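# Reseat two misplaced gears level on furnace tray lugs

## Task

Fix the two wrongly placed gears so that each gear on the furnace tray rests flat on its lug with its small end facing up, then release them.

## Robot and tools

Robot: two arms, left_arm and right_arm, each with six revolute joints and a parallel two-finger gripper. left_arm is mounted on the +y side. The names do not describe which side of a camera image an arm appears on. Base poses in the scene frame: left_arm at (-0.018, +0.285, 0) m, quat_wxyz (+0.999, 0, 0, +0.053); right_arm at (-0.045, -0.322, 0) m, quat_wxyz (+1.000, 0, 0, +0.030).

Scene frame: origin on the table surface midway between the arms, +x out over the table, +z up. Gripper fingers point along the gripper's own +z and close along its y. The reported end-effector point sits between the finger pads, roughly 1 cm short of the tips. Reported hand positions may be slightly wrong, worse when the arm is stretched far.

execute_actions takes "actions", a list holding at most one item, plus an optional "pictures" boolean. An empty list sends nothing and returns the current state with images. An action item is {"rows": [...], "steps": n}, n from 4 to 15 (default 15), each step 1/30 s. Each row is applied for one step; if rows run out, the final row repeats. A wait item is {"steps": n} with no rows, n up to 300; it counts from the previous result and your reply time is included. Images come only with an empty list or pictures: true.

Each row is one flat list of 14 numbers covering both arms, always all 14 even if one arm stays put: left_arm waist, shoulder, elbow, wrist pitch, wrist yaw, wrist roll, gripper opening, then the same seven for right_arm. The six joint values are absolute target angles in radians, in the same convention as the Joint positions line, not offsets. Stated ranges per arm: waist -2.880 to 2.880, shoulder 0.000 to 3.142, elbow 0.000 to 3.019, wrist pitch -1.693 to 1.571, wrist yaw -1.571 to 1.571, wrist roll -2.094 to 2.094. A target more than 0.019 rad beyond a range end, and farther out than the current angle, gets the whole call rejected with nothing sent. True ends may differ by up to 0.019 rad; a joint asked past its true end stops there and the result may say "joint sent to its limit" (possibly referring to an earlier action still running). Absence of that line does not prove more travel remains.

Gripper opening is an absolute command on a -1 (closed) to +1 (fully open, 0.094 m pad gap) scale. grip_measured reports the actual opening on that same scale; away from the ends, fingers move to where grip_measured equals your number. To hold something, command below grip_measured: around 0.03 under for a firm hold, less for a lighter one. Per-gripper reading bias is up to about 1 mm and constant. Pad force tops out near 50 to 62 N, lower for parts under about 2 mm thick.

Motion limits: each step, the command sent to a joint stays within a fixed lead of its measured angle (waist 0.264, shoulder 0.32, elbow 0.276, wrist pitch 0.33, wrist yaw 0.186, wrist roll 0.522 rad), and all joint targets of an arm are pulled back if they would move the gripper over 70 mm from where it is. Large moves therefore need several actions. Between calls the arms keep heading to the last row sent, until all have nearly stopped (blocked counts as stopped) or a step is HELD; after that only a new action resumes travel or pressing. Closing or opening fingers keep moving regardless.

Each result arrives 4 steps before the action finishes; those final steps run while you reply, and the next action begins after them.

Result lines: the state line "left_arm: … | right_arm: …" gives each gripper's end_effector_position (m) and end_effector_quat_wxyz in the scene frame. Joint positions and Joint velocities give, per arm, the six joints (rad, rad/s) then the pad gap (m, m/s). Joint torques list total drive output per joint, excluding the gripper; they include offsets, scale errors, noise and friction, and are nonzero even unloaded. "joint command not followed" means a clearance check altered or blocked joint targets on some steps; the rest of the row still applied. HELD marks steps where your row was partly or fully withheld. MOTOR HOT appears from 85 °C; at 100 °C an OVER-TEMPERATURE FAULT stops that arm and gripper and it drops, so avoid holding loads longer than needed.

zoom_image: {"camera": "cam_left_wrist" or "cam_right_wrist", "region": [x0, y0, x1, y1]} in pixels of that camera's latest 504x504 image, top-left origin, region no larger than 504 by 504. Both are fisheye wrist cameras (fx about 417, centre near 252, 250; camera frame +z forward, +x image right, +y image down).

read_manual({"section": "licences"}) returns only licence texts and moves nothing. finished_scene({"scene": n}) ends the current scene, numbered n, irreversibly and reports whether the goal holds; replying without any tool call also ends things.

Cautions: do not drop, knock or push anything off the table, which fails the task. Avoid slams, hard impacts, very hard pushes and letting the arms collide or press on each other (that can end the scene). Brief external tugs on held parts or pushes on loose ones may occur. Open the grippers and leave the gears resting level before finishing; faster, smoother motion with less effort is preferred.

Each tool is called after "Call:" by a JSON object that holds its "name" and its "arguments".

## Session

Call:
{"name": "execute_actions", "arguments": {"actions": []}}

Scene clock: 0.00 s of 6880.00 s.
left_arm: end_effector_position=(+0.4982, -0.1474, +0.2369) grip_measured=+1.000 end_effector_quat_wxyz=(+0.323, +0.183, +0.674, -0.638) | right_arm: end_effector_position=(+0.6918, -0.6484, +0.2328) grip_measured=+1.000 end_effector_quat_wxyz=(+0.567, +0.002, +0.743, +0.356)
Joint positions: left_arm=[-0.607  1.83   1.122  0.744  0.867 -0.864  0.094] | right_arm=[-0.673  2.18   1.826  0.094 -1.158  0.324  0.094]
Joint velocities: left_arm=[-0.015 -0.005 -0.007 -0.012 -0.007  0.051  0.   ] | right_arm=[-0.005 -0.005 -0.002 -0.002 -0.022 -0.007  0.   ]
Joint torques (N m, as the arm reports them, + toward a larger angle): no reading

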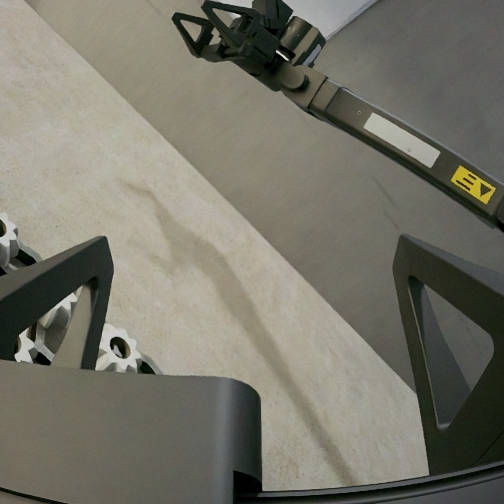

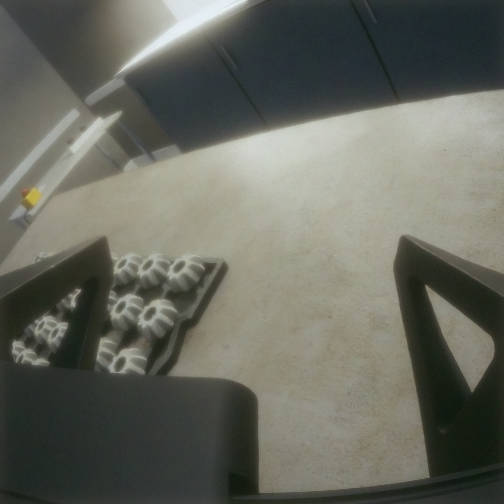

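Call:
{"name": "execute_actions", "arguments": {"actions": [{"rows":[[-0.5,1.5,1.5,0.5,0.7,-0.7,1,-0.6,1.7,1.8,-0.1,-1.0,0.3,1],[-0.5,1.5,1.5,0.4,0.7,-0.7,1,-0.6,1.7,1.8,-0.1,-1.0,0.3,1],[-0.5,1.5,1.5,0.3,0.6,-0.6,1,-0.6,1.7,1.8,-0.2,-0.9,0.3,1],[-0.45,1.5,1.6,0.2,0.5,-0.5,1,-0.5,1.6,1.8,-0.3,-0.8,0.2,1],[-0.4,1.45,1.7,0.1,0.4,-0.4,1,-0.4,1.5,1.8,-0.4,-0.7,0.1,1],[-0.35,1.45,1.79,-1.24,0,0,1,0.15,1.45,1.78,-1.24,0,0,1]],"steps":15}]}}

Call:
{"name": "execute_actions", "arguments": {"actions": [{"steps":45}], "pictures": true}}

Scene clock: 0.67 s of 6880.00 s.
left_arm: end_effector_position=(+0.5582, -0.0797, +0.2868) grip_measured=+1.000 end_effector_quat_wxyz=(+0.439, +0.117, +0.714, -0.532) | right_arm: end_effector_position=(+0.6977, -0.6010, +0.2976) grip_measured=+1.000 end_effector_quat_wxyz=(+0.547, +0.071, +0.789, +0.270)
Joint positions: left_arm=[-0.521  1.691  1.144  0.488  0.628 -0.683  0.094] | right_arm=[-0.582  1.987  1.778 -0.19  -0.852  0.242  0.094]
Joint velocities: left_arm=[ 0.425 -0.464  0.164 -0.769 -0.593  0.74   0.   ] | right_arm=[ 0.503 -0.659 -0.017 -0.75   0.623 -0.3    0.   ]
Joint torques (N m, as the arm reports them, + toward a larger angle): left_arm=[  1.76 -15.47  15.05   1.47  -0.17   0.1 ] | right_arm=[  0.97 -20.25   9.86   1.77  -0.22  -0.2 ]
Steps of this call (steps 1 to 9: nothing new was sent; steps 10 to 20: the first 11 steps of this action). Readings (joint positions):
10: left_arm=[-0.607 1.826 1.123 0.732 0.848 -0.859] | right_arm=[-0.671 2.172 1.822 0.081 -1.130 0.323]
11: left_arm=[-0.606 1.819 1.123 0.707 0.830 -0.854] | right_arm=[-0.671 2.161 1.811 0.060 -1.105 0.323]
13: left_arm=[-0.599 1.797 1.125 0.655 0.784 -0.831] | right_arm=[-0.664 2.128 1.794 0.001 -1.039 0.319]
17: left_arm=[-0.563 1.738 1.132 0.563 0.699 -0.752] | right_arm=[-0.629 2.051 1.782 -0.110 -0.932 0.274]
20: the state above

Scene clock: 2.17 s of 6880.00 s.
left_arm: end_effector_position=(+0.5169, +0.1479, +0.4368) grip_measured=+1.000 end_effector_quat_wxyz=(+0.318, +0.113, +0.940, -0.043) | right_arm: end_effector_position=(+0.4967, -0.2093, +0.4497) grip_measured=+1.000 end_effector_quat_wxyz=(+0.330, -0.092, +0.939, +0.036)
Joint positions: left_arm=[-0.355  1.437  1.749 -1.229  0.004 -0.012  0.094] | right_arm=[ 0.145  1.438  1.776 -1.231 -0.001  0.012  0.094]
Joint velocities: left_arm=[ 0.005  0.005 -0.002 -0.002 -0.022  0.007  0.   ] | right_arm=[-0.005 -0.015 -0.002 -0.022 -0.007  0.037  0.   ]
Joint torques (N m, as the arm reports them, + toward a larger angle): left_arm=[ 1.17 -9.84 13.99  0.75 -0.26  0.04] | right_arm=[-0.15 -8.7   9.53  1.23  0.08 -0.15]
Kept back: nothing.
Steps of this call (steps 1 to 4: the last 4 steps of your previous action; steps 5 to 45: the robot went on to your last target). Readings (joint positions):
1: left_arm=[-0.507 1.676 1.150 0.461 0.601 -0.657] | right_arm=[-0.564 1.964 1.778 -0.217 -0.826 0.232]
2: left_arm=[-0.492 1.661 1.157 0.432 0.573 -0.631] | right_arm=[-0.545 1.942 1.777 -0.244 -0.799 0.222]
4: left_arm=[-0.463 1.632 1.176 0.370 0.514 -0.573] | right_arm=[-0.503 1.895 1.777 -0.297 -0.746 0.205]
8: left_arm=[-0.413 1.581 1.229 0.225 0.373 -0.443] | right_arm=[-0.409 1.796 1.777 -0.405 -0.638 0.174]
45: the state above

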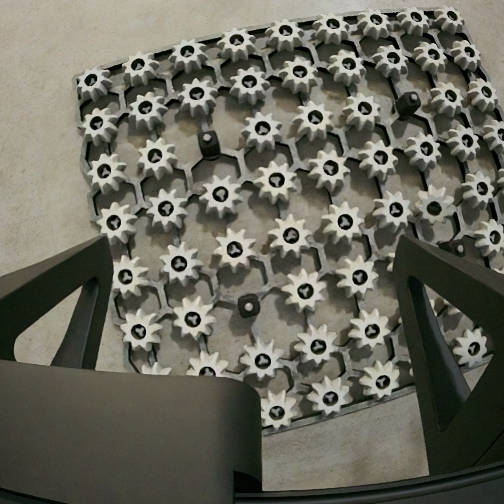

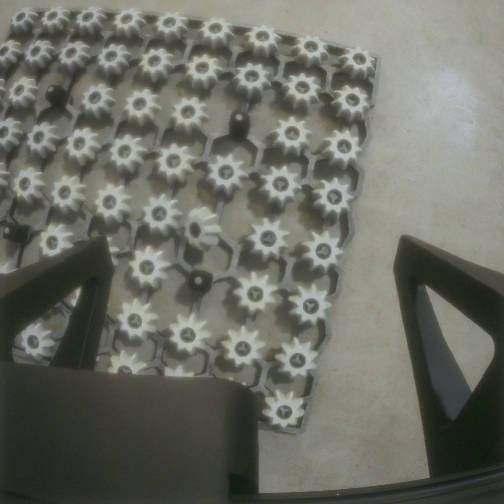

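Call:
{"name": "execute_actions", "arguments": {"actions": []}}

Scene clock: 3.10 s of 6880.00 s.
left_arm: end_effector_position=(+0.5169, +0.1479, +0.4368) grip_measured=+1.000 end_effector_quat_wxyz=(+0.318, +0.113, +0.940, -0.043) | right_arm: end_effector_position=(+0.4967, -0.2093, +0.4497) grip_measured=+1.000 end_effector_quat_wxyz=(+0.330, -0.092, +0.939, +0.036)
Joint positions: left_arm=[-0.355  1.437  1.749 -1.229  0.004 -0.011  0.094] | right_arm=[ 0.145  1.438  1.776 -1.231 -0.001  0.011  0.094]
Joint velocities: left_arm=[-0.015 -0.015 -0.002 -0.017 -0.022  0.022  0.   ] | right_arm=[-0.005 -0.005 -0.012  0.002  0.11  -0.066  0.   ]
Joint torques (N m, as the arm reports them, + toward a larger angle): left_arm=[ 1.21 -9.87 14.02  0.81 -0.27  0.04] | right_arm=[-0.33 -8.41  9.49  1.2   0.09 -0.16]
Kept back: nothing.
Steps of this call (steps 1 to 15: the robot went on to your last target; steps 16 to 28: nothing new was sent). Readings (joint positions):
1: left_arm=[-0.355 1.437 1.749 -1.229 0.004 -0.011] | right_arm=[0.145 1.438 1.776 -1.231 -0.001 0.012]
2: left_arm=[-0.355 1.437 1.749 -1.229 0.004 -0.011] | right_arm=[0.145 1.438 1.776 -1.231 -0.001 0.011]
4: left_arm=[-0.355 1.437 1.749 -1.229 0.004 -0.011] | right_arm=[0.145 1.438 1.776 -1.231 -0.001 0.011]
8: left_arm=[-0.355 1.437 1.749 -1.229 0.004 -0.011] | right_arm=[0.145 1.438 1.776 -1.231 -0.001 0.011]
28: the state above
All arms were judged still, so your last target was given up. Only a new action makes them travel on or press farther. Fingers that are still opening or closing keep moving.

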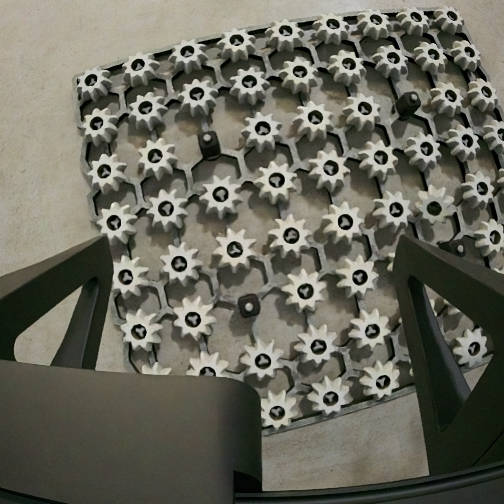

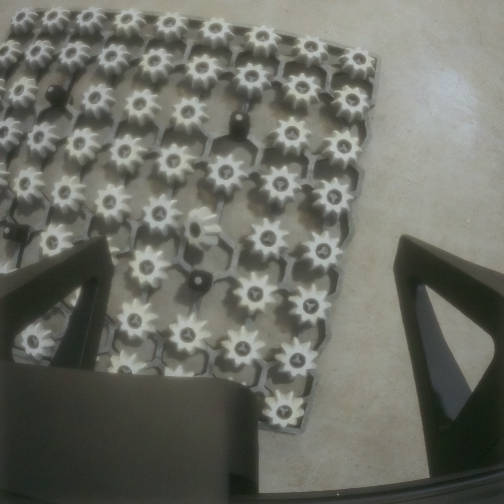

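Call:
{"name": "zoom_image", "arguments": {"camera": "cam_left_wrist", "region": [70, 200, 504, 440]}}

Call:
{"name": "zoom_image", "arguments": {"camera": "cam_left_wrist", "region": [70, 0, 504, 240]}}

Call:
{"name": "zoom_image", "arguments": {"camera": "cam_right_wrist", "region": [0, 170, 360, 440]}}

Region (70, 200, 504, 440) of cam_left_wrist's 504x504 image, scaled by 1.161, with more detail than that image has; it fills the top 279 rows of this view, and the rest is white.

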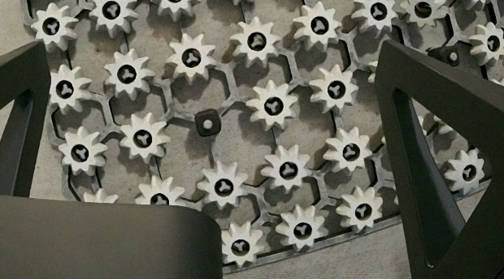

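Region (70, 0, 504, 240) of cam_left_wrist's 504x504 image, scaled by 1.161, with more detail than that image has; it fills the top 279 rows of this view, and the rest is white.

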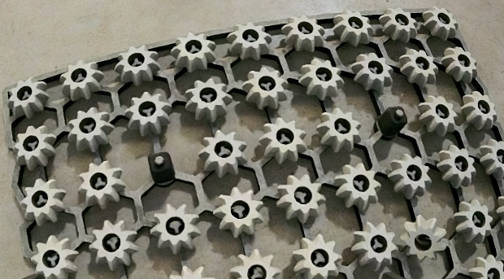

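Region (0, 170, 360, 440) of cam_right_wrist's 504x504 image, scaled by 1.400, with more detail than that image has; it fills the top 378 rows of this view, and the rest is white.

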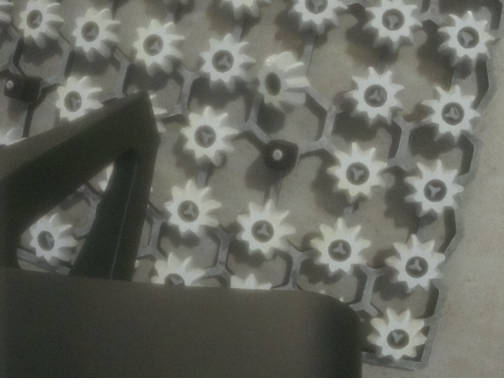

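Call:
{"name": "zoom_image", "arguments": {"camera": "cam_left_wrist", "region": [260, 0, 504, 180]}}

Call:
{"name": "zoom_image", "arguments": {"camera": "cam_left_wrist", "region": [70, 20, 320, 270]}}

Call:
{"name": "zoom_image", "arguments": {"camera": "cam_right_wrist", "region": [130, 0, 390, 260]}}

Region (260, 0, 504, 180) of cam_left_wrist's 504x504 image, scaled by 2.066, with more detail than that image has; it fills the top 372 rows of this view, and the rest is white.

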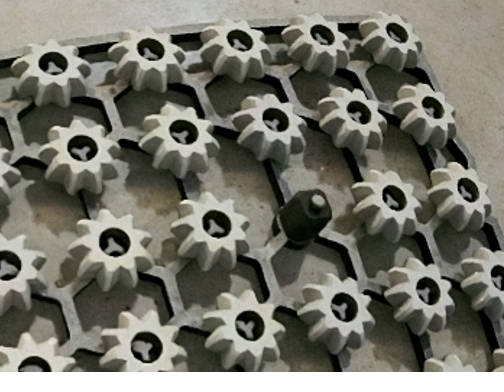

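Region (70, 20, 320, 270) of cam_left_wrist's 504x504 image, scaled by 2.016, with more detail than that image has.

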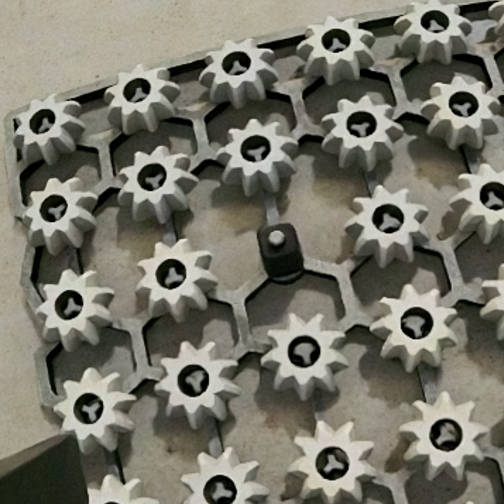

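Region (130, 0, 390, 260) of cam_right_wrist's 504x504 image, scaled by 1.938, with more detail than that image has.

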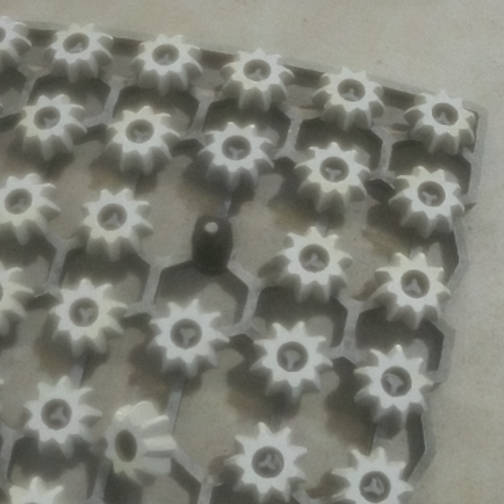

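Call:
{"name": "zoom_image", "arguments": {"camera": "cam_left_wrist", "region": [110, 200, 420, 440]}}

Call:
{"name": "zoom_image", "arguments": {"camera": "cam_right_wrist", "region": [100, 230, 350, 440]}}

Region (110, 200, 420, 440) of cam_left_wrist's 504x504 image, scaled by 1.626, with more detail than that image has; it fills the top 390 rows of this view, and the rest is white.

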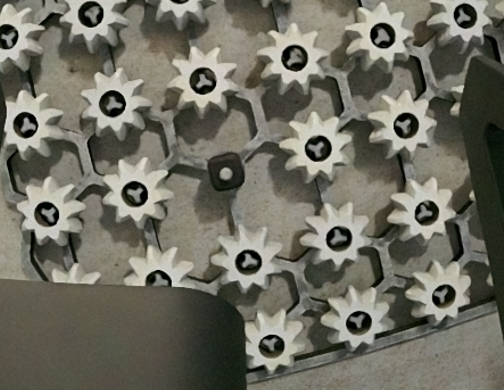

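Region (100, 230, 350, 440) of cam_right_wrist's 504x504 image, scaled by 2.016, with more detail than that image has; it fills the top 423 rows of this view, and the rest is white.

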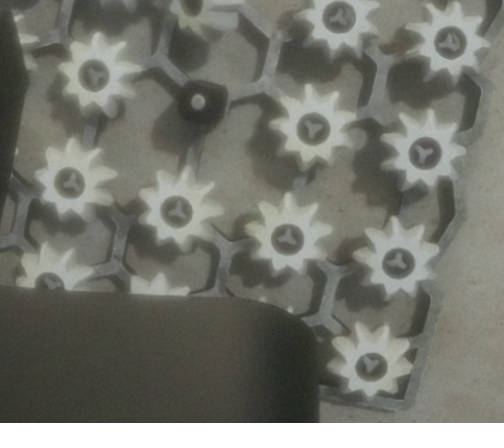

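Call:
{"name": "execute_actions", "arguments": {"actions": [{"rows":[[-0.3,1.38,1.7,-1.24,0,0,1,0.16,1.38,1.7,-1.24,0,0,1],[-0.25,1.3,1.6,-1.24,0,0,1,0.17,1.3,1.6,-1.24,0,0,1],[-0.2,1.22,1.5,-1.24,0,0,1,0.18,1.22,1.5,-1.24,0,0,1],[-0.2,1.15,1.42,-1.24,0,0,1,0.2,1.15,1.44,-1.24,0,0,1]],"steps":15}]}}

Call:
{"name": "execute_actions", "arguments": {"actions": [{"steps":12}], "pictures": true}}

Scene clock: 4.03 s of 6880.00 s.
left_arm: end_effector_position=(+0.4161, +0.2538, +0.3992) grip_measured=+1.000 end_effector_quat_wxyz=(+0.291, +0.029, +0.956, -0.012) | right_arm: end_effector_position=(+0.3687, -0.2113, +0.4083) grip_measured=+1.000 end_effector_quat_wxyz=(+0.297, -0.120, +0.946, +0.041)
Joint positions: left_arm=[-0.177  1.149  1.413 -1.242 -0.    -0.01   0.094] | right_arm=[ 0.202  1.13   1.417 -1.248 -0.001  0.01   0.094]
Joint velocities: left_arm=[-0.005 -0.454  0.002  0.012  0.066 -0.051  0.   ] | right_arm=[ 0.005 -0.317  0.022 -0.012  0.066 -0.037  0.   ]
Joint torques (N m, as the arm reports them, + toward a larger angle): left_arm=[-1.44 -4.81 11.01  1.37 -0.09  0.  ] | right_arm=[-0.89 -1.35 10.81  1.81  0.09 -0.14]
Steps of this call (steps 1 to 17: nothing new was sent; steps 18 to 28: the first 11 steps of this action). Readings (joint positions):
18: left_arm=[-0.352 1.433 1.743 -1.229 0.004 -0.010] | right_arm=[0.146 1.433 1.764 -1.229 -0.001 0.011]
19: left_arm=[-0.343 1.417 1.713 -1.225 0.004 -0.010] | right_arm=[0.147 1.412 1.726 -1.224 -0.001 0.011]
21: left_arm=[-0.305 1.354 1.606 -1.225 0.004 -0.010] | right_arm=[0.156 1.332 1.587 -1.223 -0.001 0.011]
25: left_arm=[-0.202 1.206 1.423 -1.239 0.001 -0.010] | right_arm=[0.192 1.177 1.413 -1.248 -0.001 0.011]
28: the state above

Scene clock: 4.43 s of 6880.00 s.
left_arm: end_effector_position=(+0.4113, +0.2464, +0.4055) grip_measured=+1.000 end_effector_quat_wxyz=(+0.299, +0.038, +0.954, -0.015) | right_arm: end_effector_position=(+0.3723, -0.2103, +0.4031) grip_measured=+1.000 end_effector_quat_wxyz=(+0.291, -0.120, +0.948, +0.040)
Joint positions: left_arm=[-0.195  1.134  1.413 -1.242 -0.    -0.01   0.094] | right_arm=[ 0.202  1.143  1.417 -1.248 -0.001  0.01   0.094]
Joint velocities: left_arm=[-0.005 -0.005 -0.007  0.012 -0.037 -0.066  0.   ] | right_arm=[-0.005 -0.005  0.007 -0.007  0.051  0.051  0.   ]
Joint torques (N m, as the arm reports them, + toward a larger angle): left_arm=[ 0.43 -5.38 10.97  1.28 -0.08  0.04] | right_arm=[-0.77 -4.35 10.92  1.83  0.09 -0.16]
Kept back: nothing.
Steps of this call (steps 1 to 4: the last 4 steps of your previous action; steps 5 to 12: the robot went on to your last target). Readings (joint positions):
1: left_arm=[-0.179 1.136 1.413 -1.242 -0.000 -0.010] | right_arm=[0.202 1.121 1.417 -1.248 -0.001 0.010]
2: left_arm=[-0.183 1.130 1.413 -1.242 -0.000 -0.010] | right_arm=[0.202 1.118 1.417 -1.248 -0.001 0.010]
4: left_arm=[-0.190 1.127 1.413 -1.242 -0.000 -0.010] | right_arm=[0.202 1.119 1.417 -1.248 -0.001 0.010]
8: left_arm=[-0.195 1.133 1.413 -1.242 -0.000 -0.010] | right_arm=[0.202 1.135 1.417 -1.248 -0.001 0.010]
12: the state above

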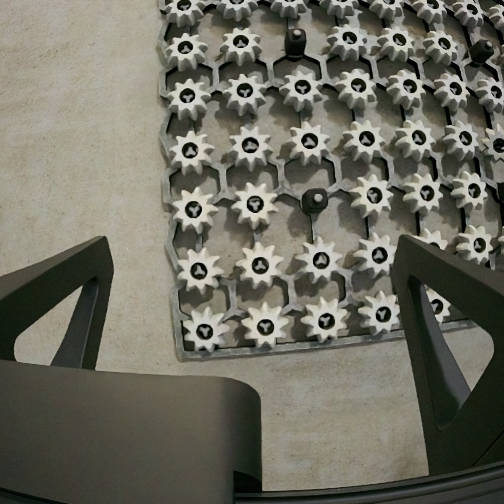

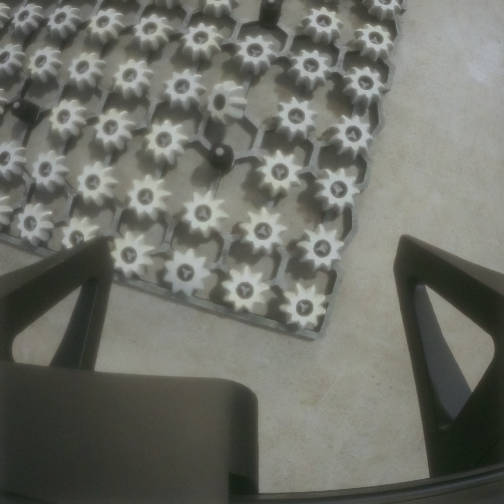

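Call:
{"name": "zoom_image", "arguments": {"camera": "cam_right_wrist", "region": [0, 60, 360, 340]}}

Region (0, 60, 360, 340) of cam_right_wrist's 504x504 image, scaled by 1.400, with more detail than that image has.

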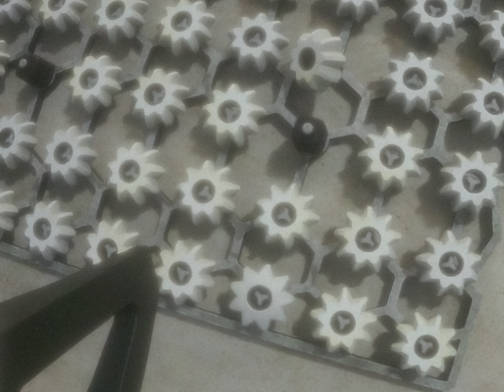

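Call:
{"name": "execute_actions", "arguments": {"actions": [{"rows":[[-0.22,1.16,1.42,-1.24,0,-0.05,0.95,0.1,1.14,1.37,-1.1,-0.1,0.1,0.95],[-0.25,1.18,1.43,-1.24,0,-0.1,0.9,0.0,1.13,1.3,-0.97,-0.2,0.2,0.9],[-0.28,1.2,1.44,-1.24,0,-0.15,0.85,-0.1,1.12,1.22,-0.83,-0.3,0.32,0.85],[-0.31,1.22,1.45,-1.24,0,-0.2,0.8,-0.2,1.11,1.14,-0.7,-0.4,0.43,0.8],[-0.35,1.25,1.46,-1.24,0,-0.26,0.75,-0.3,1.10,1.06,-0.56,-0.5,0.55,0.75],[-0.39,1.28,1.47,-1.24,0,-0.32,0.7,-0.4,1.09,0.98,-0.42,-0.6,0.66,0.7],[-0.43,1.31,1.48,-1.24,0,-0.38,0.65,-0.5,1.08,0.9,-0.28,-0.7,0.78,0.65],[-0.47,1.34,1.49,-1.24,0,-0.44,0.6,-0.6,1.07,0.82,-0.14,-0.8,0.9,0.6],[-0.52,1.37,1.5,-1.24,0,-0.5,0.55,-0.7,1.06,0.74,0,-0.9,1.0,0.55],[-0.57,1.40,1.5,-1.24,0,-0.55,0.5,-0.8,1.05,0.66,0.14,-1.0,1.1,0.55],[-0.62,1.43,1.5,-1.24,0,-0.6,0.45,-0.85,1.04,0.58,0.28,-1.1,1.2,0.55],[-0.67,1.46,1.5,-1.24,0,-0.65,0.42,-0.9,1.03,0.5,0.42,-1.2,1.3,0.55],[-0.72,1.49,1.5,-1.24,0,-0.7,0.42,-0.9,1.02,0.44,0.53,-1.28,1.4,0.55],[-0.77,1.52,1.5,-1.24,0,-0.75,0.42,-0.9,1.01,0.39,0.62,-1.33,1.5,0.55],[-0.82,1.55,1.5,-1.24,0,-0.8,0.42,-0.9,1.004,0.36,0.69,-1.37,1.575,0.55]]}]}}

Call:
{"name": "execute_actions", "arguments": {"actions": [{"rows":[[-0.86,1.59,1.5,-1.24,0,-0.83,0.42,-0.9,1.004,0.36,0.69,-1.37,1.575,0.55],[-0.9,1.63,1.5,-1.24,0,-0.86,0.42,-0.9,1.004,0.36,0.69,-1.37,1.575,0.55],[-0.93,1.67,1.5,-1.24,0,-0.89,0.42,-0.9,1.004,0.36,0.69,-1.37,1.575,0.55],[-0.96,1.71,1.5,-1.24,0,-0.91,0.42,-0.9,1.004,0.36,0.69,-1.37,1.575,0.55],[-0.98,1.74,1.5,-1.24,0,-0.913,0.42,-0.9,1.004,0.36,0.69,-1.37,1.575,0.55],[-1.0,1.77,1.5,-1.24,0,-0.913,0.42,-0.9,1.004,0.36,0.69,-1.37,1.575,0.55],[-1.01,1.79,1.5,-1.235,0,-0.913,0.42,-0.9,1.004,0.36,0.69,-1.37,1.575,0.55],[-1.014,1.81,1.5,-1.23,0,-0.913,0.42,-0.9,1.004,0.36,0.69,-1.37,1.575,0.55],[-1.014,1.825,1.51,-1.22,0,-0.913,0.42,-0.9,1.004,0.36,0.69,-1.37,1.575,0.55],[-1.014,1.84,1.52,-1.21,0,-0.913,0.42,-0.9,1.004,0.36,0.69,-1.37,1.575,0.55]]}]}}

Call:
{"name": "execute_actions", "arguments": {"actions": [{"steps":12}], "pictures": true}}

Scene clock: 5.90 s of 6880.00 s.
left_arm: end_effector_position=(+0.4290, +0.1021, +0.3349) grip_measured=+0.474 end_effector_quat_wxyz=(+0.204, +0.017, +0.976, -0.079) | right_arm: end_effector_position=(+0.4086, -0.3315, +0.2968) grip_measured=+0.553 end_effector_quat_wxyz=(+0.352, +0.189, +0.845, +0.355)
Joint positions: left_arm=[-0.494  1.331  1.444 -1.242 -0.    -0.353  0.069] | right_arm=[-0.326  1.095  0.918 -0.534 -0.698  0.505  0.073]
Joint velocities: left_arm=[-1.216  0.933 -0.002 -0.007  0.007 -1.136 -0.043] | right_arm=[-1.744 -0.054 -1.805  1.888 -1.429  1.648 -0.003]
Joint torques (N m, as the arm reports them, + toward a larger angle): left_arm=[-0.25 -8.64 14.25  1.05 -0.1  -0.13] | right_arm=[-0.34 -7.03  9.82  1.32 -0.12 -0.03]
Steps of this call (steps 1 to 30: the robot went on to your last target; steps 31 to 33: nothing new was sent; steps 34 to 44: the first 11 steps of this action). Readings (joint positions):
34: left_arm=[-0.196 1.135 1.413 -1.242 -0.000 -0.015] | right_arm=[0.192 1.141 1.408 -1.218 -0.055 0.023]
35: left_arm=[-0.202 1.137 1.413 -1.242 -0.000 -0.028] | right_arm=[0.164 1.134 1.382 -1.145 -0.141 0.052]
37: left_arm=[-0.233 1.150 1.413 -1.242 -0.000 -0.076] | right_arm=[0.071 1.119 1.309 -0.992 -0.277 0.124]
41: left_arm=[-0.370 1.237 1.431 -1.242 -0.000 -0.229] | right_arm=[-0.153 1.100 1.101 -0.730 -0.515 0.330]
44: the state above

Scene clock: 6.40 s of 6880.00 s.
left_arm: end_effector_position=(+0.3004, -0.1450, +0.1039) grip_measured=+0.422 end_effector_quat_wxyz=(-0.003, +0.049, +0.999, +0.003) | right_arm: end_effector_position=(+0.2685, -0.4248, +0.2447) grip_measured=+0.552 end_effector_quat_wxyz=(+0.377, +0.334, +0.626, +0.596)
Joint positions: left_arm=[-1.039  1.812  1.459 -1.226  0.    -0.834  0.067] | right_arm=[-0.91   1.009  0.333  0.645 -1.367  1.467  0.073]
Joint velocities: left_arm=[-0.435  0.884 -0.002  0.203  0.022 -0.476 -0.001] | right_arm=[ 0.112 -0.181  0.134  0.613 -0.051  0.579  0.001]
Joint torques (N m, as the arm reports them, + toward a larger angle): left_arm=[  5.46 -16.69  14.47   0.18  -0.15  -0.23] | right_arm=[-0.78 -0.52  9.24  1.52 -0.08 -0.02]
Steps of this call (steps 1 to 4: the last 4 steps of your previous action; steps 5 to 15: the first 11 steps of this action). Readings (joint positions):
5: left_arm=[-0.706 1.482 1.444 -1.242 -0.000 -0.548] | right_arm=[-0.649 1.069 0.579 -0.186 -1.022 0.821]
6: left_arm=[-0.748 1.511 1.444 -1.242 -0.000 -0.583] | right_arm=[-0.722 1.060 0.508 -0.102 -1.105 0.900]
8: left_arm=[-0.830 1.570 1.444 -1.242 -0.000 -0.651] | right_arm=[-0.866 1.044 0.380 0.102 -1.294 1.099]
12: left_arm=[-0.971 1.705 1.447 -1.242 -0.000 -0.771] | right_arm=[-0.930 1.027 0.312 0.501 -1.364 1.377]
15: the state above

Scene clock: 6.80 s of 6880.00 s.
left_arm: end_effector_position=(+0.3157, -0.1392, +0.0840) grip_measured=+0.422 end_effector_quat_wxyz=(-0.012, +0.003, +1.000, +0.015) | right_arm: end_effector_position=(+0.2689, -0.4232, +0.2516) grip_measured=+0.552 end_effector_quat_wxyz=(+0.362, +0.346, +0.616, +0.609)
Joint positions: left_arm=[-1.01   1.86   1.472 -1.221  0.    -0.898  0.067] | right_arm=[-0.905  1.001  0.337  0.675 -1.368  1.557  0.073]
Joint velocities: left_arm=[ 0.044 -0.044  0.002 -0.017 -0.066 -0.066  0.   ] | right_arm=[-0.005 -0.005  0.012 -0.002 -0.022 -0.066  0.   ]
Joint torques (N m, as the arm reports them, + toward a larger angle): left_arm=[  0.18 -16.52  13.27   0.52  -0.18  -0.17] | right_arm=[-0.38 -0.93  9.73  2.19 -0.03 -0.05]
Kept back: nothing.
Steps of this call (steps 1 to 4: the last 4 steps of your previous action; steps 5 to 12: the robot went on to your last target). Readings (joint positions):
1: left_arm=[-1.051 1.839 1.459 -1.221 0.000 -0.847] | right_arm=[-0.906 1.004 0.336 0.661 -1.367 1.486]
2: left_arm=[-1.056 1.858 1.459 -1.221 0.000 -0.858] | right_arm=[-0.905 1.002 0.337 0.670 -1.367 1.501]
4: left_arm=[-1.053 1.874 1.459 -1.221 0.000 -0.873] | right_arm=[-0.905 1.001 0.337 0.674 -1.368 1.524]
8: left_arm=[-1.028 1.867 1.467 -1.221 0.000 -0.890] | right_arm=[-0.905 1.001 0.337 0.675 -1.368 1.547]
12: the state above

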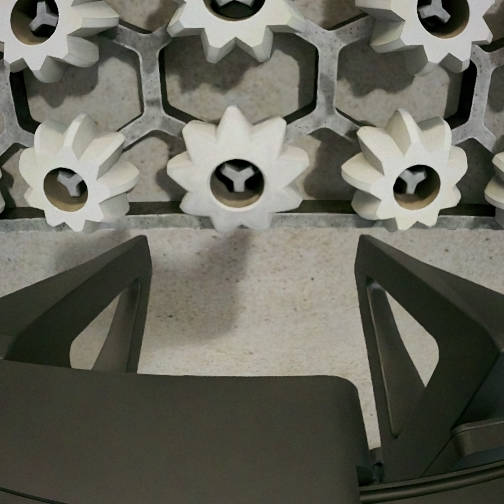

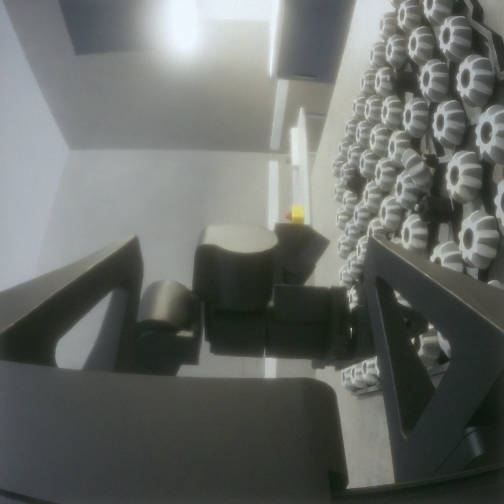

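Call:
{"name": "execute_actions", "arguments": {"actions": [{"rows":[[-1.005,1.84,1.46,-1.19,0,-0.9,0.42,-0.9,1.004,0.36,0.69,-1.37,1.575,0.55],[-1.0,1.84,1.445,-1.17,0,-0.895,0.42,-0.9,1.004,0.36,0.69,-1.37,1.575,0.55],[-0.995,1.84,1.43,-1.15,0,-0.89,0.42,-0.9,1.004,0.36,0.69,-1.37,1.575,0.55],[-0.993,1.84,1.415,-1.13,0,-0.89,0.42,-0.9,1.004,0.36,0.69,-1.37,1.575,0.55],[-0.993,1.845,1.40,-1.112,0,-0.89,0.42,-0.9,1.004,0.36,0.69,-1.37,1.575,0.55],[-0.993,1.85,1.396,-1.112,0,-0.89,0.42,-0.9,1.004,0.36,0.69,-1.37,1.575,0.55]],"steps":15}], "pictures": true}}

Scene clock: 7.63 s of 6880.00 s.
left_arm: end_effector_position=(+0.3157, -0.1297, +0.0601) grip_measured=+0.422 end_effector_quat_wxyz=(-0.005, -0.004, +1.000, +0.006) | right_arm: end_effector_position=(+0.2689, -0.4232, +0.2516) grip_measured=+0.552 end_effector_quat_wxyz=(+0.360, +0.348, +0.615, +0.610)
Joint positions: left_arm=[-0.999  1.855  1.397 -1.128  0.    -0.901  0.067] | right_arm=[-0.905  1.001  0.337  0.675 -1.368  1.564  0.073]
Joint velocities: left_arm=[ 0.015  0.005 -0.007  0.027 -0.007  0.037 -0.   ] | right_arm=[-0.005 -0.005  0.007  0.002 -0.007  0.11   0.   ]
Joint torques (N m, as the arm reports them, + toward a larger angle): left_arm=[  1.33 -15.01   8.68   0.67  -0.18   0.05] | right_arm=[-0.3  -1.09  9.72  2.19 -0.01 -0.04]
Steps of this call (steps 1 to 14: the robot went on to your last target; steps 15 to 25: the first 11 steps of this action). Readings (joint positions):
15: left_arm=[-1.009 1.859 1.472 -1.217 0.000 -0.902] | right_arm=[-0.905 1.001 0.337 0.675 -1.368 1.564]
16: left_arm=[-1.009 1.859 1.468 -1.206 0.000 -0.902] | right_arm=[-0.905 1.001 0.337 0.675 -1.368 1.564]
18: left_arm=[-1.008 1.856 1.451 -1.172 0.000 -0.901] | right_arm=[-0.905 1.001 0.337 0.675 -1.368 1.564]
22: left_arm=[-1.002 1.855 1.405 -1.130 0.000 -0.901] | right_arm=[-0.905 1.001 0.337 0.675 -1.368 1.564]
25: the state above

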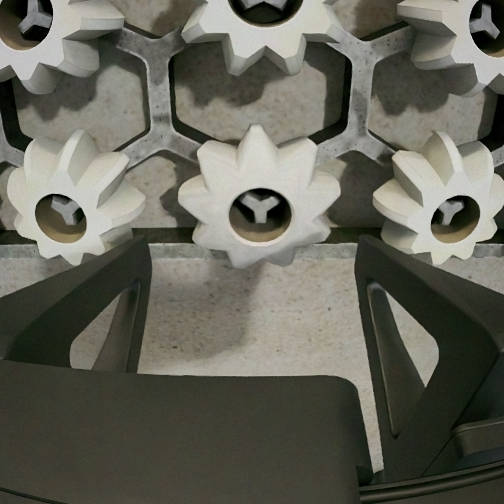

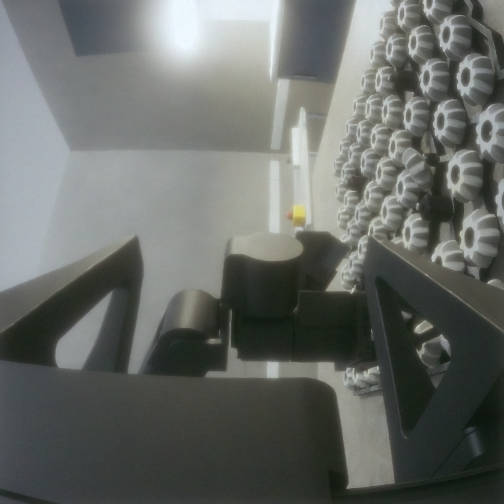

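Call:
{"name": "execute_actions", "arguments": {"actions": [{"rows":[[-0.995,1.86,1.393,-1.1,0,-0.89,0.42,-0.9,1.004,0.36,0.69,-1.37,1.575,0.55],[-0.995,1.867,1.389,-1.09,0,-0.89,0.42,-0.9,1.004,0.36,0.69,-1.37,1.575,0.55],[-0.995,1.874,1.385,-1.08,0,-0.89,0.42,-0.9,1.004,0.36,0.69,-1.37,1.575,0.55],[-0.995,1.881,1.381,-1.07,0,-0.89,0.42,-0.9,1.004,0.36,0.69,-1.37,1.575,0.55],[-0.995,1.888,1.377,-1.06,0,-0.89,0.42,-0.9,1.004,0.36,0.69,-1.37,1.575,0.55],[-0.995,1.894,1.373,-1.05,0,-0.89,0.42,-0.9,1.004,0.36,0.69,-1.37,1.575,0.55],[-0.995,1.9,1.369,-1.04,0,-0.89,0.42,-0.9,1.004,0.36,0.69,-1.37,1.575,0.55],[-0.995,1.906,1.365,-1.03,0,-0.89,0.42,-0.9,1.004,0.36,0.69,-1.37,1.575,0.55],[-0.995,1.911,1.361,-1.02,0,-0.89,0.42,-0.9,1.004,0.36,0.69,-1.37,1.575,0.55],[-0.995,1.915,1.358,-1.014,0,-0.89,0.42,-0.9,1.004,0.36,0.69,-1.37,1.575,0.55]],"steps":15}]}}

Call:
{"name": "execute_actions", "arguments": {"actions": [{"steps":8}], "pictures": true}}

Scene clock: 8.33 s of 6880.00 s.
left_arm: end_effector_position=(+0.3231, -0.1382, +0.0417) grip_measured=+0.422 end_effector_quat_wxyz=(+0.010, -0.004, +1.000, -0.013) | right_arm: end_effector_position=(+0.2689, -0.4232, +0.2516) grip_measured=+0.552 end_effector_quat_wxyz=(+0.360, +0.348, +0.615, +0.610)
Joint positions: left_arm=[-0.998  1.875  1.372 -1.034  0.    -0.9    0.067] | right_arm=[-0.905  1.001  0.337  0.675 -1.368  1.564  0.073]
Joint velocities: left_arm=[ 0.005  0.19  -0.095  0.173 -0.051 -0.022 -0.   ] | right_arm=[-0.005 -0.015  0.002 -0.017 -0.037 -0.007 -0.   ]
Joint torques (N m, as the arm reports them, + toward a larger angle): left_arm=[  1.   -12.67   7.84   0.66  -0.18   0.05] | right_arm=[-0.3  -1.04  9.7   2.24 -0.01 -0.05]
Steps of this call (steps 1 to 4: the last 4 steps of your previous action; steps 5 to 10: the robot went on to your last target; steps 11 to 21: the first 11 steps of this action). Readings (joint positions):
11: left_arm=[-0.998 1.855 1.397 -1.122 0.000 -0.900] | right_arm=[-0.905 1.001 0.337 0.675 -1.368 1.564]
12: left_arm=[-0.998 1.855 1.397 -1.116 0.000 -0.900] | right_arm=[-0.905 1.001 0.337 0.675 -1.368 1.564]
14: left_arm=[-0.998 1.855 1.394 -1.099 0.000 -0.900] | right_arm=[-0.905 1.001 0.337 0.675 -1.368 1.564]
18: left_arm=[-0.998 1.860 1.383 -1.060 0.000 -0.900] | right_arm=[-0.905 1.001 0.337 0.675 -1.368 1.564]
21: the state above

Scene clock: 8.60 s of 6880.00 s.
left_arm: end_effector_position=(+0.3213, -0.1342, +0.0289) grip_measured=+0.422 end_effector_quat_wxyz=(+0.005, -0.004, +1.000, -0.004) | right_arm: end_effector_position=(+0.2689, -0.4232, +0.2516) grip_measured=+0.552 end_effector_quat_wxyz=(+0.360, +0.348, +0.615, +0.610)
Joint positions: left_arm=[-0.997  1.893  1.363 -1.027 -0.003 -0.9    0.067] | right_arm=[-0.905  1.001  0.337  0.675 -1.368  1.564  0.073]
Joint velocities: left_arm=[-0.024 -0.005 -0.002 -0.007  0.007  0.037 -0.   ] | right_arm=[ 0.015  0.005  0.007 -0.002  0.022 -0.051  0.001]
Joint torques (N m, as the arm reports them, + toward a larger angle): left_arm=[  1.36 -13.67   8.03   0.7   -0.03   0.04] | right_arm=[-0.27 -1.06  9.76  2.23 -0.02 -0.05]
Kept back: nothing.
Steps of this call (steps 1 to 4: the last 4 steps of your previous action; steps 5 to 8: the robot went on to your last target). Readings (joint positions):
1: left_arm=[-0.998 1.881 1.370 -1.031 0.000 -0.900] | right_arm=[-0.905 1.001 0.337 0.675 -1.368 1.564]
2: left_arm=[-0.998 1.885 1.367 -1.030 -0.003 -0.900] | right_arm=[-0.905 1.001 0.337 0.675 -1.368 1.564]
4: left_arm=[-0.997 1.890 1.364 -1.029 -0.003 -0.900] | right_arm=[-0.905 1.001 0.337 0.675 -1.368 1.564]
8: the state above

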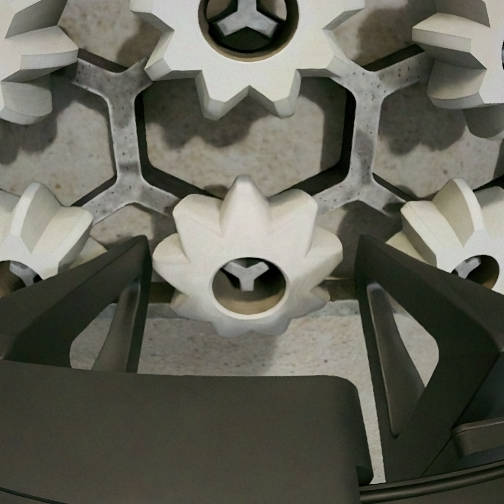

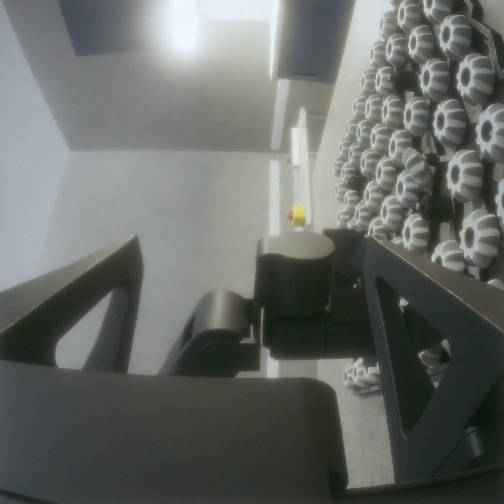

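Lower q3 slightly and close.

Call:
{"name": "execute_actions", "arguments": {"actions": [{"rows":[[-0.995,1.915,1.354,-1.014,0,-0.89,0.42,-0.9,1.004,0.36,0.69,-1.37,1.575,0.55],[-0.995,1.915,1.35,-1.014,0,-0.89,0.42,-0.9,1.004,0.36,0.69,-1.37,1.575,0.55],[-0.995,1.915,1.35,-1.014,0,-0.89,0.42,-0.9,1.004,0.36,0.69,-1.37,1.575,0.55],[-0.995,1.915,1.35,-1.014,0,-0.89,0.38,-0.9,1.004,0.36,0.69,-1.37,1.575,0.55],[-0.995,1.915,1.35,-1.014,0,-0.89,0.34,-0.9,1.004,0.36,0.69,-1.37,1.575,0.55],[-0.995,1.915,1.35,-1.014,0,-0.89,0.3,-0.9,1.004,0.36,0.69,-1.37,1.575,0.55],[-0.995,1.915,1.35,-1.014,0,-0.89,0.26,-0.9,1.004,0.36,0.69,-1.37,1.575,0.55],[-0.995,1.915,1.35,-1.014,0,-0.89,0.23,-0.9,1.004,0.36,0.69,-1.37,1.575,0.55],[-0.995,1.915,1.35,-1.014,0,-0.89,0.2,-0.9,1.004,0.36,0.69,-1.37,1.575,0.55],[-0.995,1.915,1.35,-1.014,0,-0.89,0.17,-0.9,1.004,0.36,0.69,-1.37,1.575,0.55],[-0.995,1.915,1.35,-1.014,0,-0.89,0.14,-0.9,1.004,0.36,0.69,-1.37,1.575,0.55]],"steps":15}]}}

Call:
{"name": "execute_actions", "arguments": {"actions": [{"steps":8}], "pictures": true}}

Scene clock: 9.30 s of 6880.00 s.
left_arm: end_effector_position=(+0.3200, -0.1326, +0.0272) grip_measured=+0.192 end_effector_quat_wxyz=(+0.004, -0.004, +1.000, -0.002) | right_arm: end_effector_position=(+0.2689, -0.4232, +0.2516) grip_measured=+0.552 end_effector_quat_wxyz=(+0.360, +0.348, +0.615, +0.610)
Joint positions: left_arm=[-0.997  1.893  1.357 -1.026 -0.003 -0.9    0.056] | right_arm=[-0.905  1.001  0.337  0.675 -1.368  1.564  0.073]
Joint velocities: left_arm=[-0.015 -0.005 -0.002 -0.002  0.022 -0.007  0.001] | right_arm=[ 0.005  0.005 -0.002  0.002  0.051 -0.037 -0.   ]
Joint torques (N m, as the arm reports them, + toward a larger angle): left_arm=[  0.99 -13.61   7.8    0.63  -0.02   0.05] | right_arm=[-0.41 -0.99  9.7   2.2  -0.02 -0.04]
Steps of this call (steps 1 to 10: the robot went on to your last target; steps 11 to 21: the first 11 steps of this action). Readings (joint positions):
11: left_arm=[-0.997 1.893 1.363 -1.026 -0.003 -0.900] | right_arm=[-0.905 1.001 0.337 0.675 -1.368 1.564]
12: left_arm=[-0.997 1.893 1.362 -1.026 -0.003 -0.900] | right_arm=[-0.905 1.001 0.337 0.675 -1.368 1.564]
14: left_arm=[-0.997 1.893 1.360 -1.026 -0.003 -0.900] | right_arm=[-0.905 1.001 0.337 0.675 -1.368 1.564]
18: left_arm=[-0.997 1.893 1.357 -1.026 -0.003 -0.900] | right_arm=[-0.905 1.001 0.337 0.675 -1.368 1.564]
21: the state above

Scene clock: 9.57 s of 6880.00 s.
left_arm: end_effector_position=(+0.3200, -0.1326, +0.0272) grip_measured=+0.192 end_effector_quat_wxyz=(+0.004, -0.004, +1.000, -0.002) | right_arm: end_effector_position=(+0.2689, -0.4232, +0.2516) grip_measured=+0.552 end_effector_quat_wxyz=(+0.360, +0.348, +0.615, +0.610)
Joint positions: left_arm=[-0.997  1.893  1.357 -1.026 -0.003 -0.9    0.056] | right_arm=[-0.905  1.001  0.337  0.675 -1.368  1.564  0.073]
Joint velocities: left_arm=[-0.005  0.005 -0.007 -0.012  0.022  0.022 -0.001] | right_arm=[-0.015 -0.005 -0.007 -0.012  0.037 -0.037  0.001]
Joint torques (N m, as the arm reports them, + toward a larger angle): left_arm=[  0.95 -13.46   7.79   0.66   0.     0.04] | right_arm=[-0.11 -1.    9.73  2.2  -0.02 -0.04]
Kept back: nothing.
Steps of this call (steps 1 to 4: the last 4 steps of your previous action; steps 5 to 8: the robot went on to your last target). Readings (joint positions):
1: left_arm=[-0.997 1.893 1.357 -1.026 -0.003 -0.900] | right_arm=[-0.905 1.001 0.337 0.675 -1.368 1.564]
2: left_arm=[-0.997 1.893 1.357 -1.026 -0.003 -0.900] | right_arm=[-0.905 1.001 0.337 0.675 -1.368 1.564]
4: left_arm=[-0.997 1.893 1.357 -1.026 -0.003 -0.900] | right_arm=[-0.905 1.001 0.337 0.675 -1.368 1.564]
8: the state above

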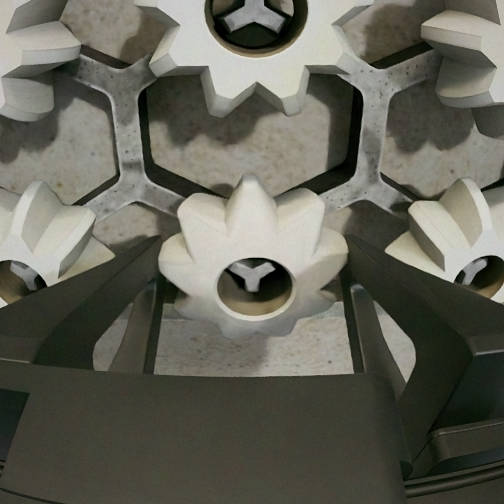

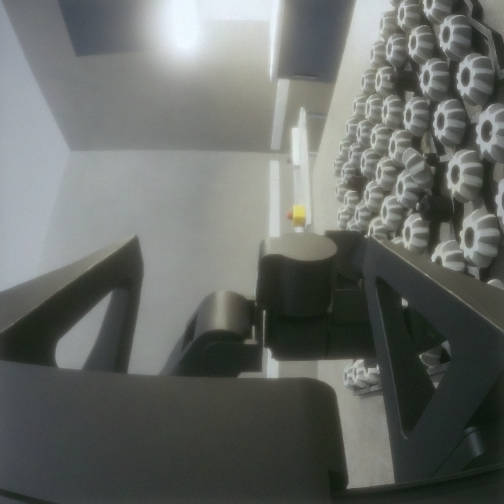

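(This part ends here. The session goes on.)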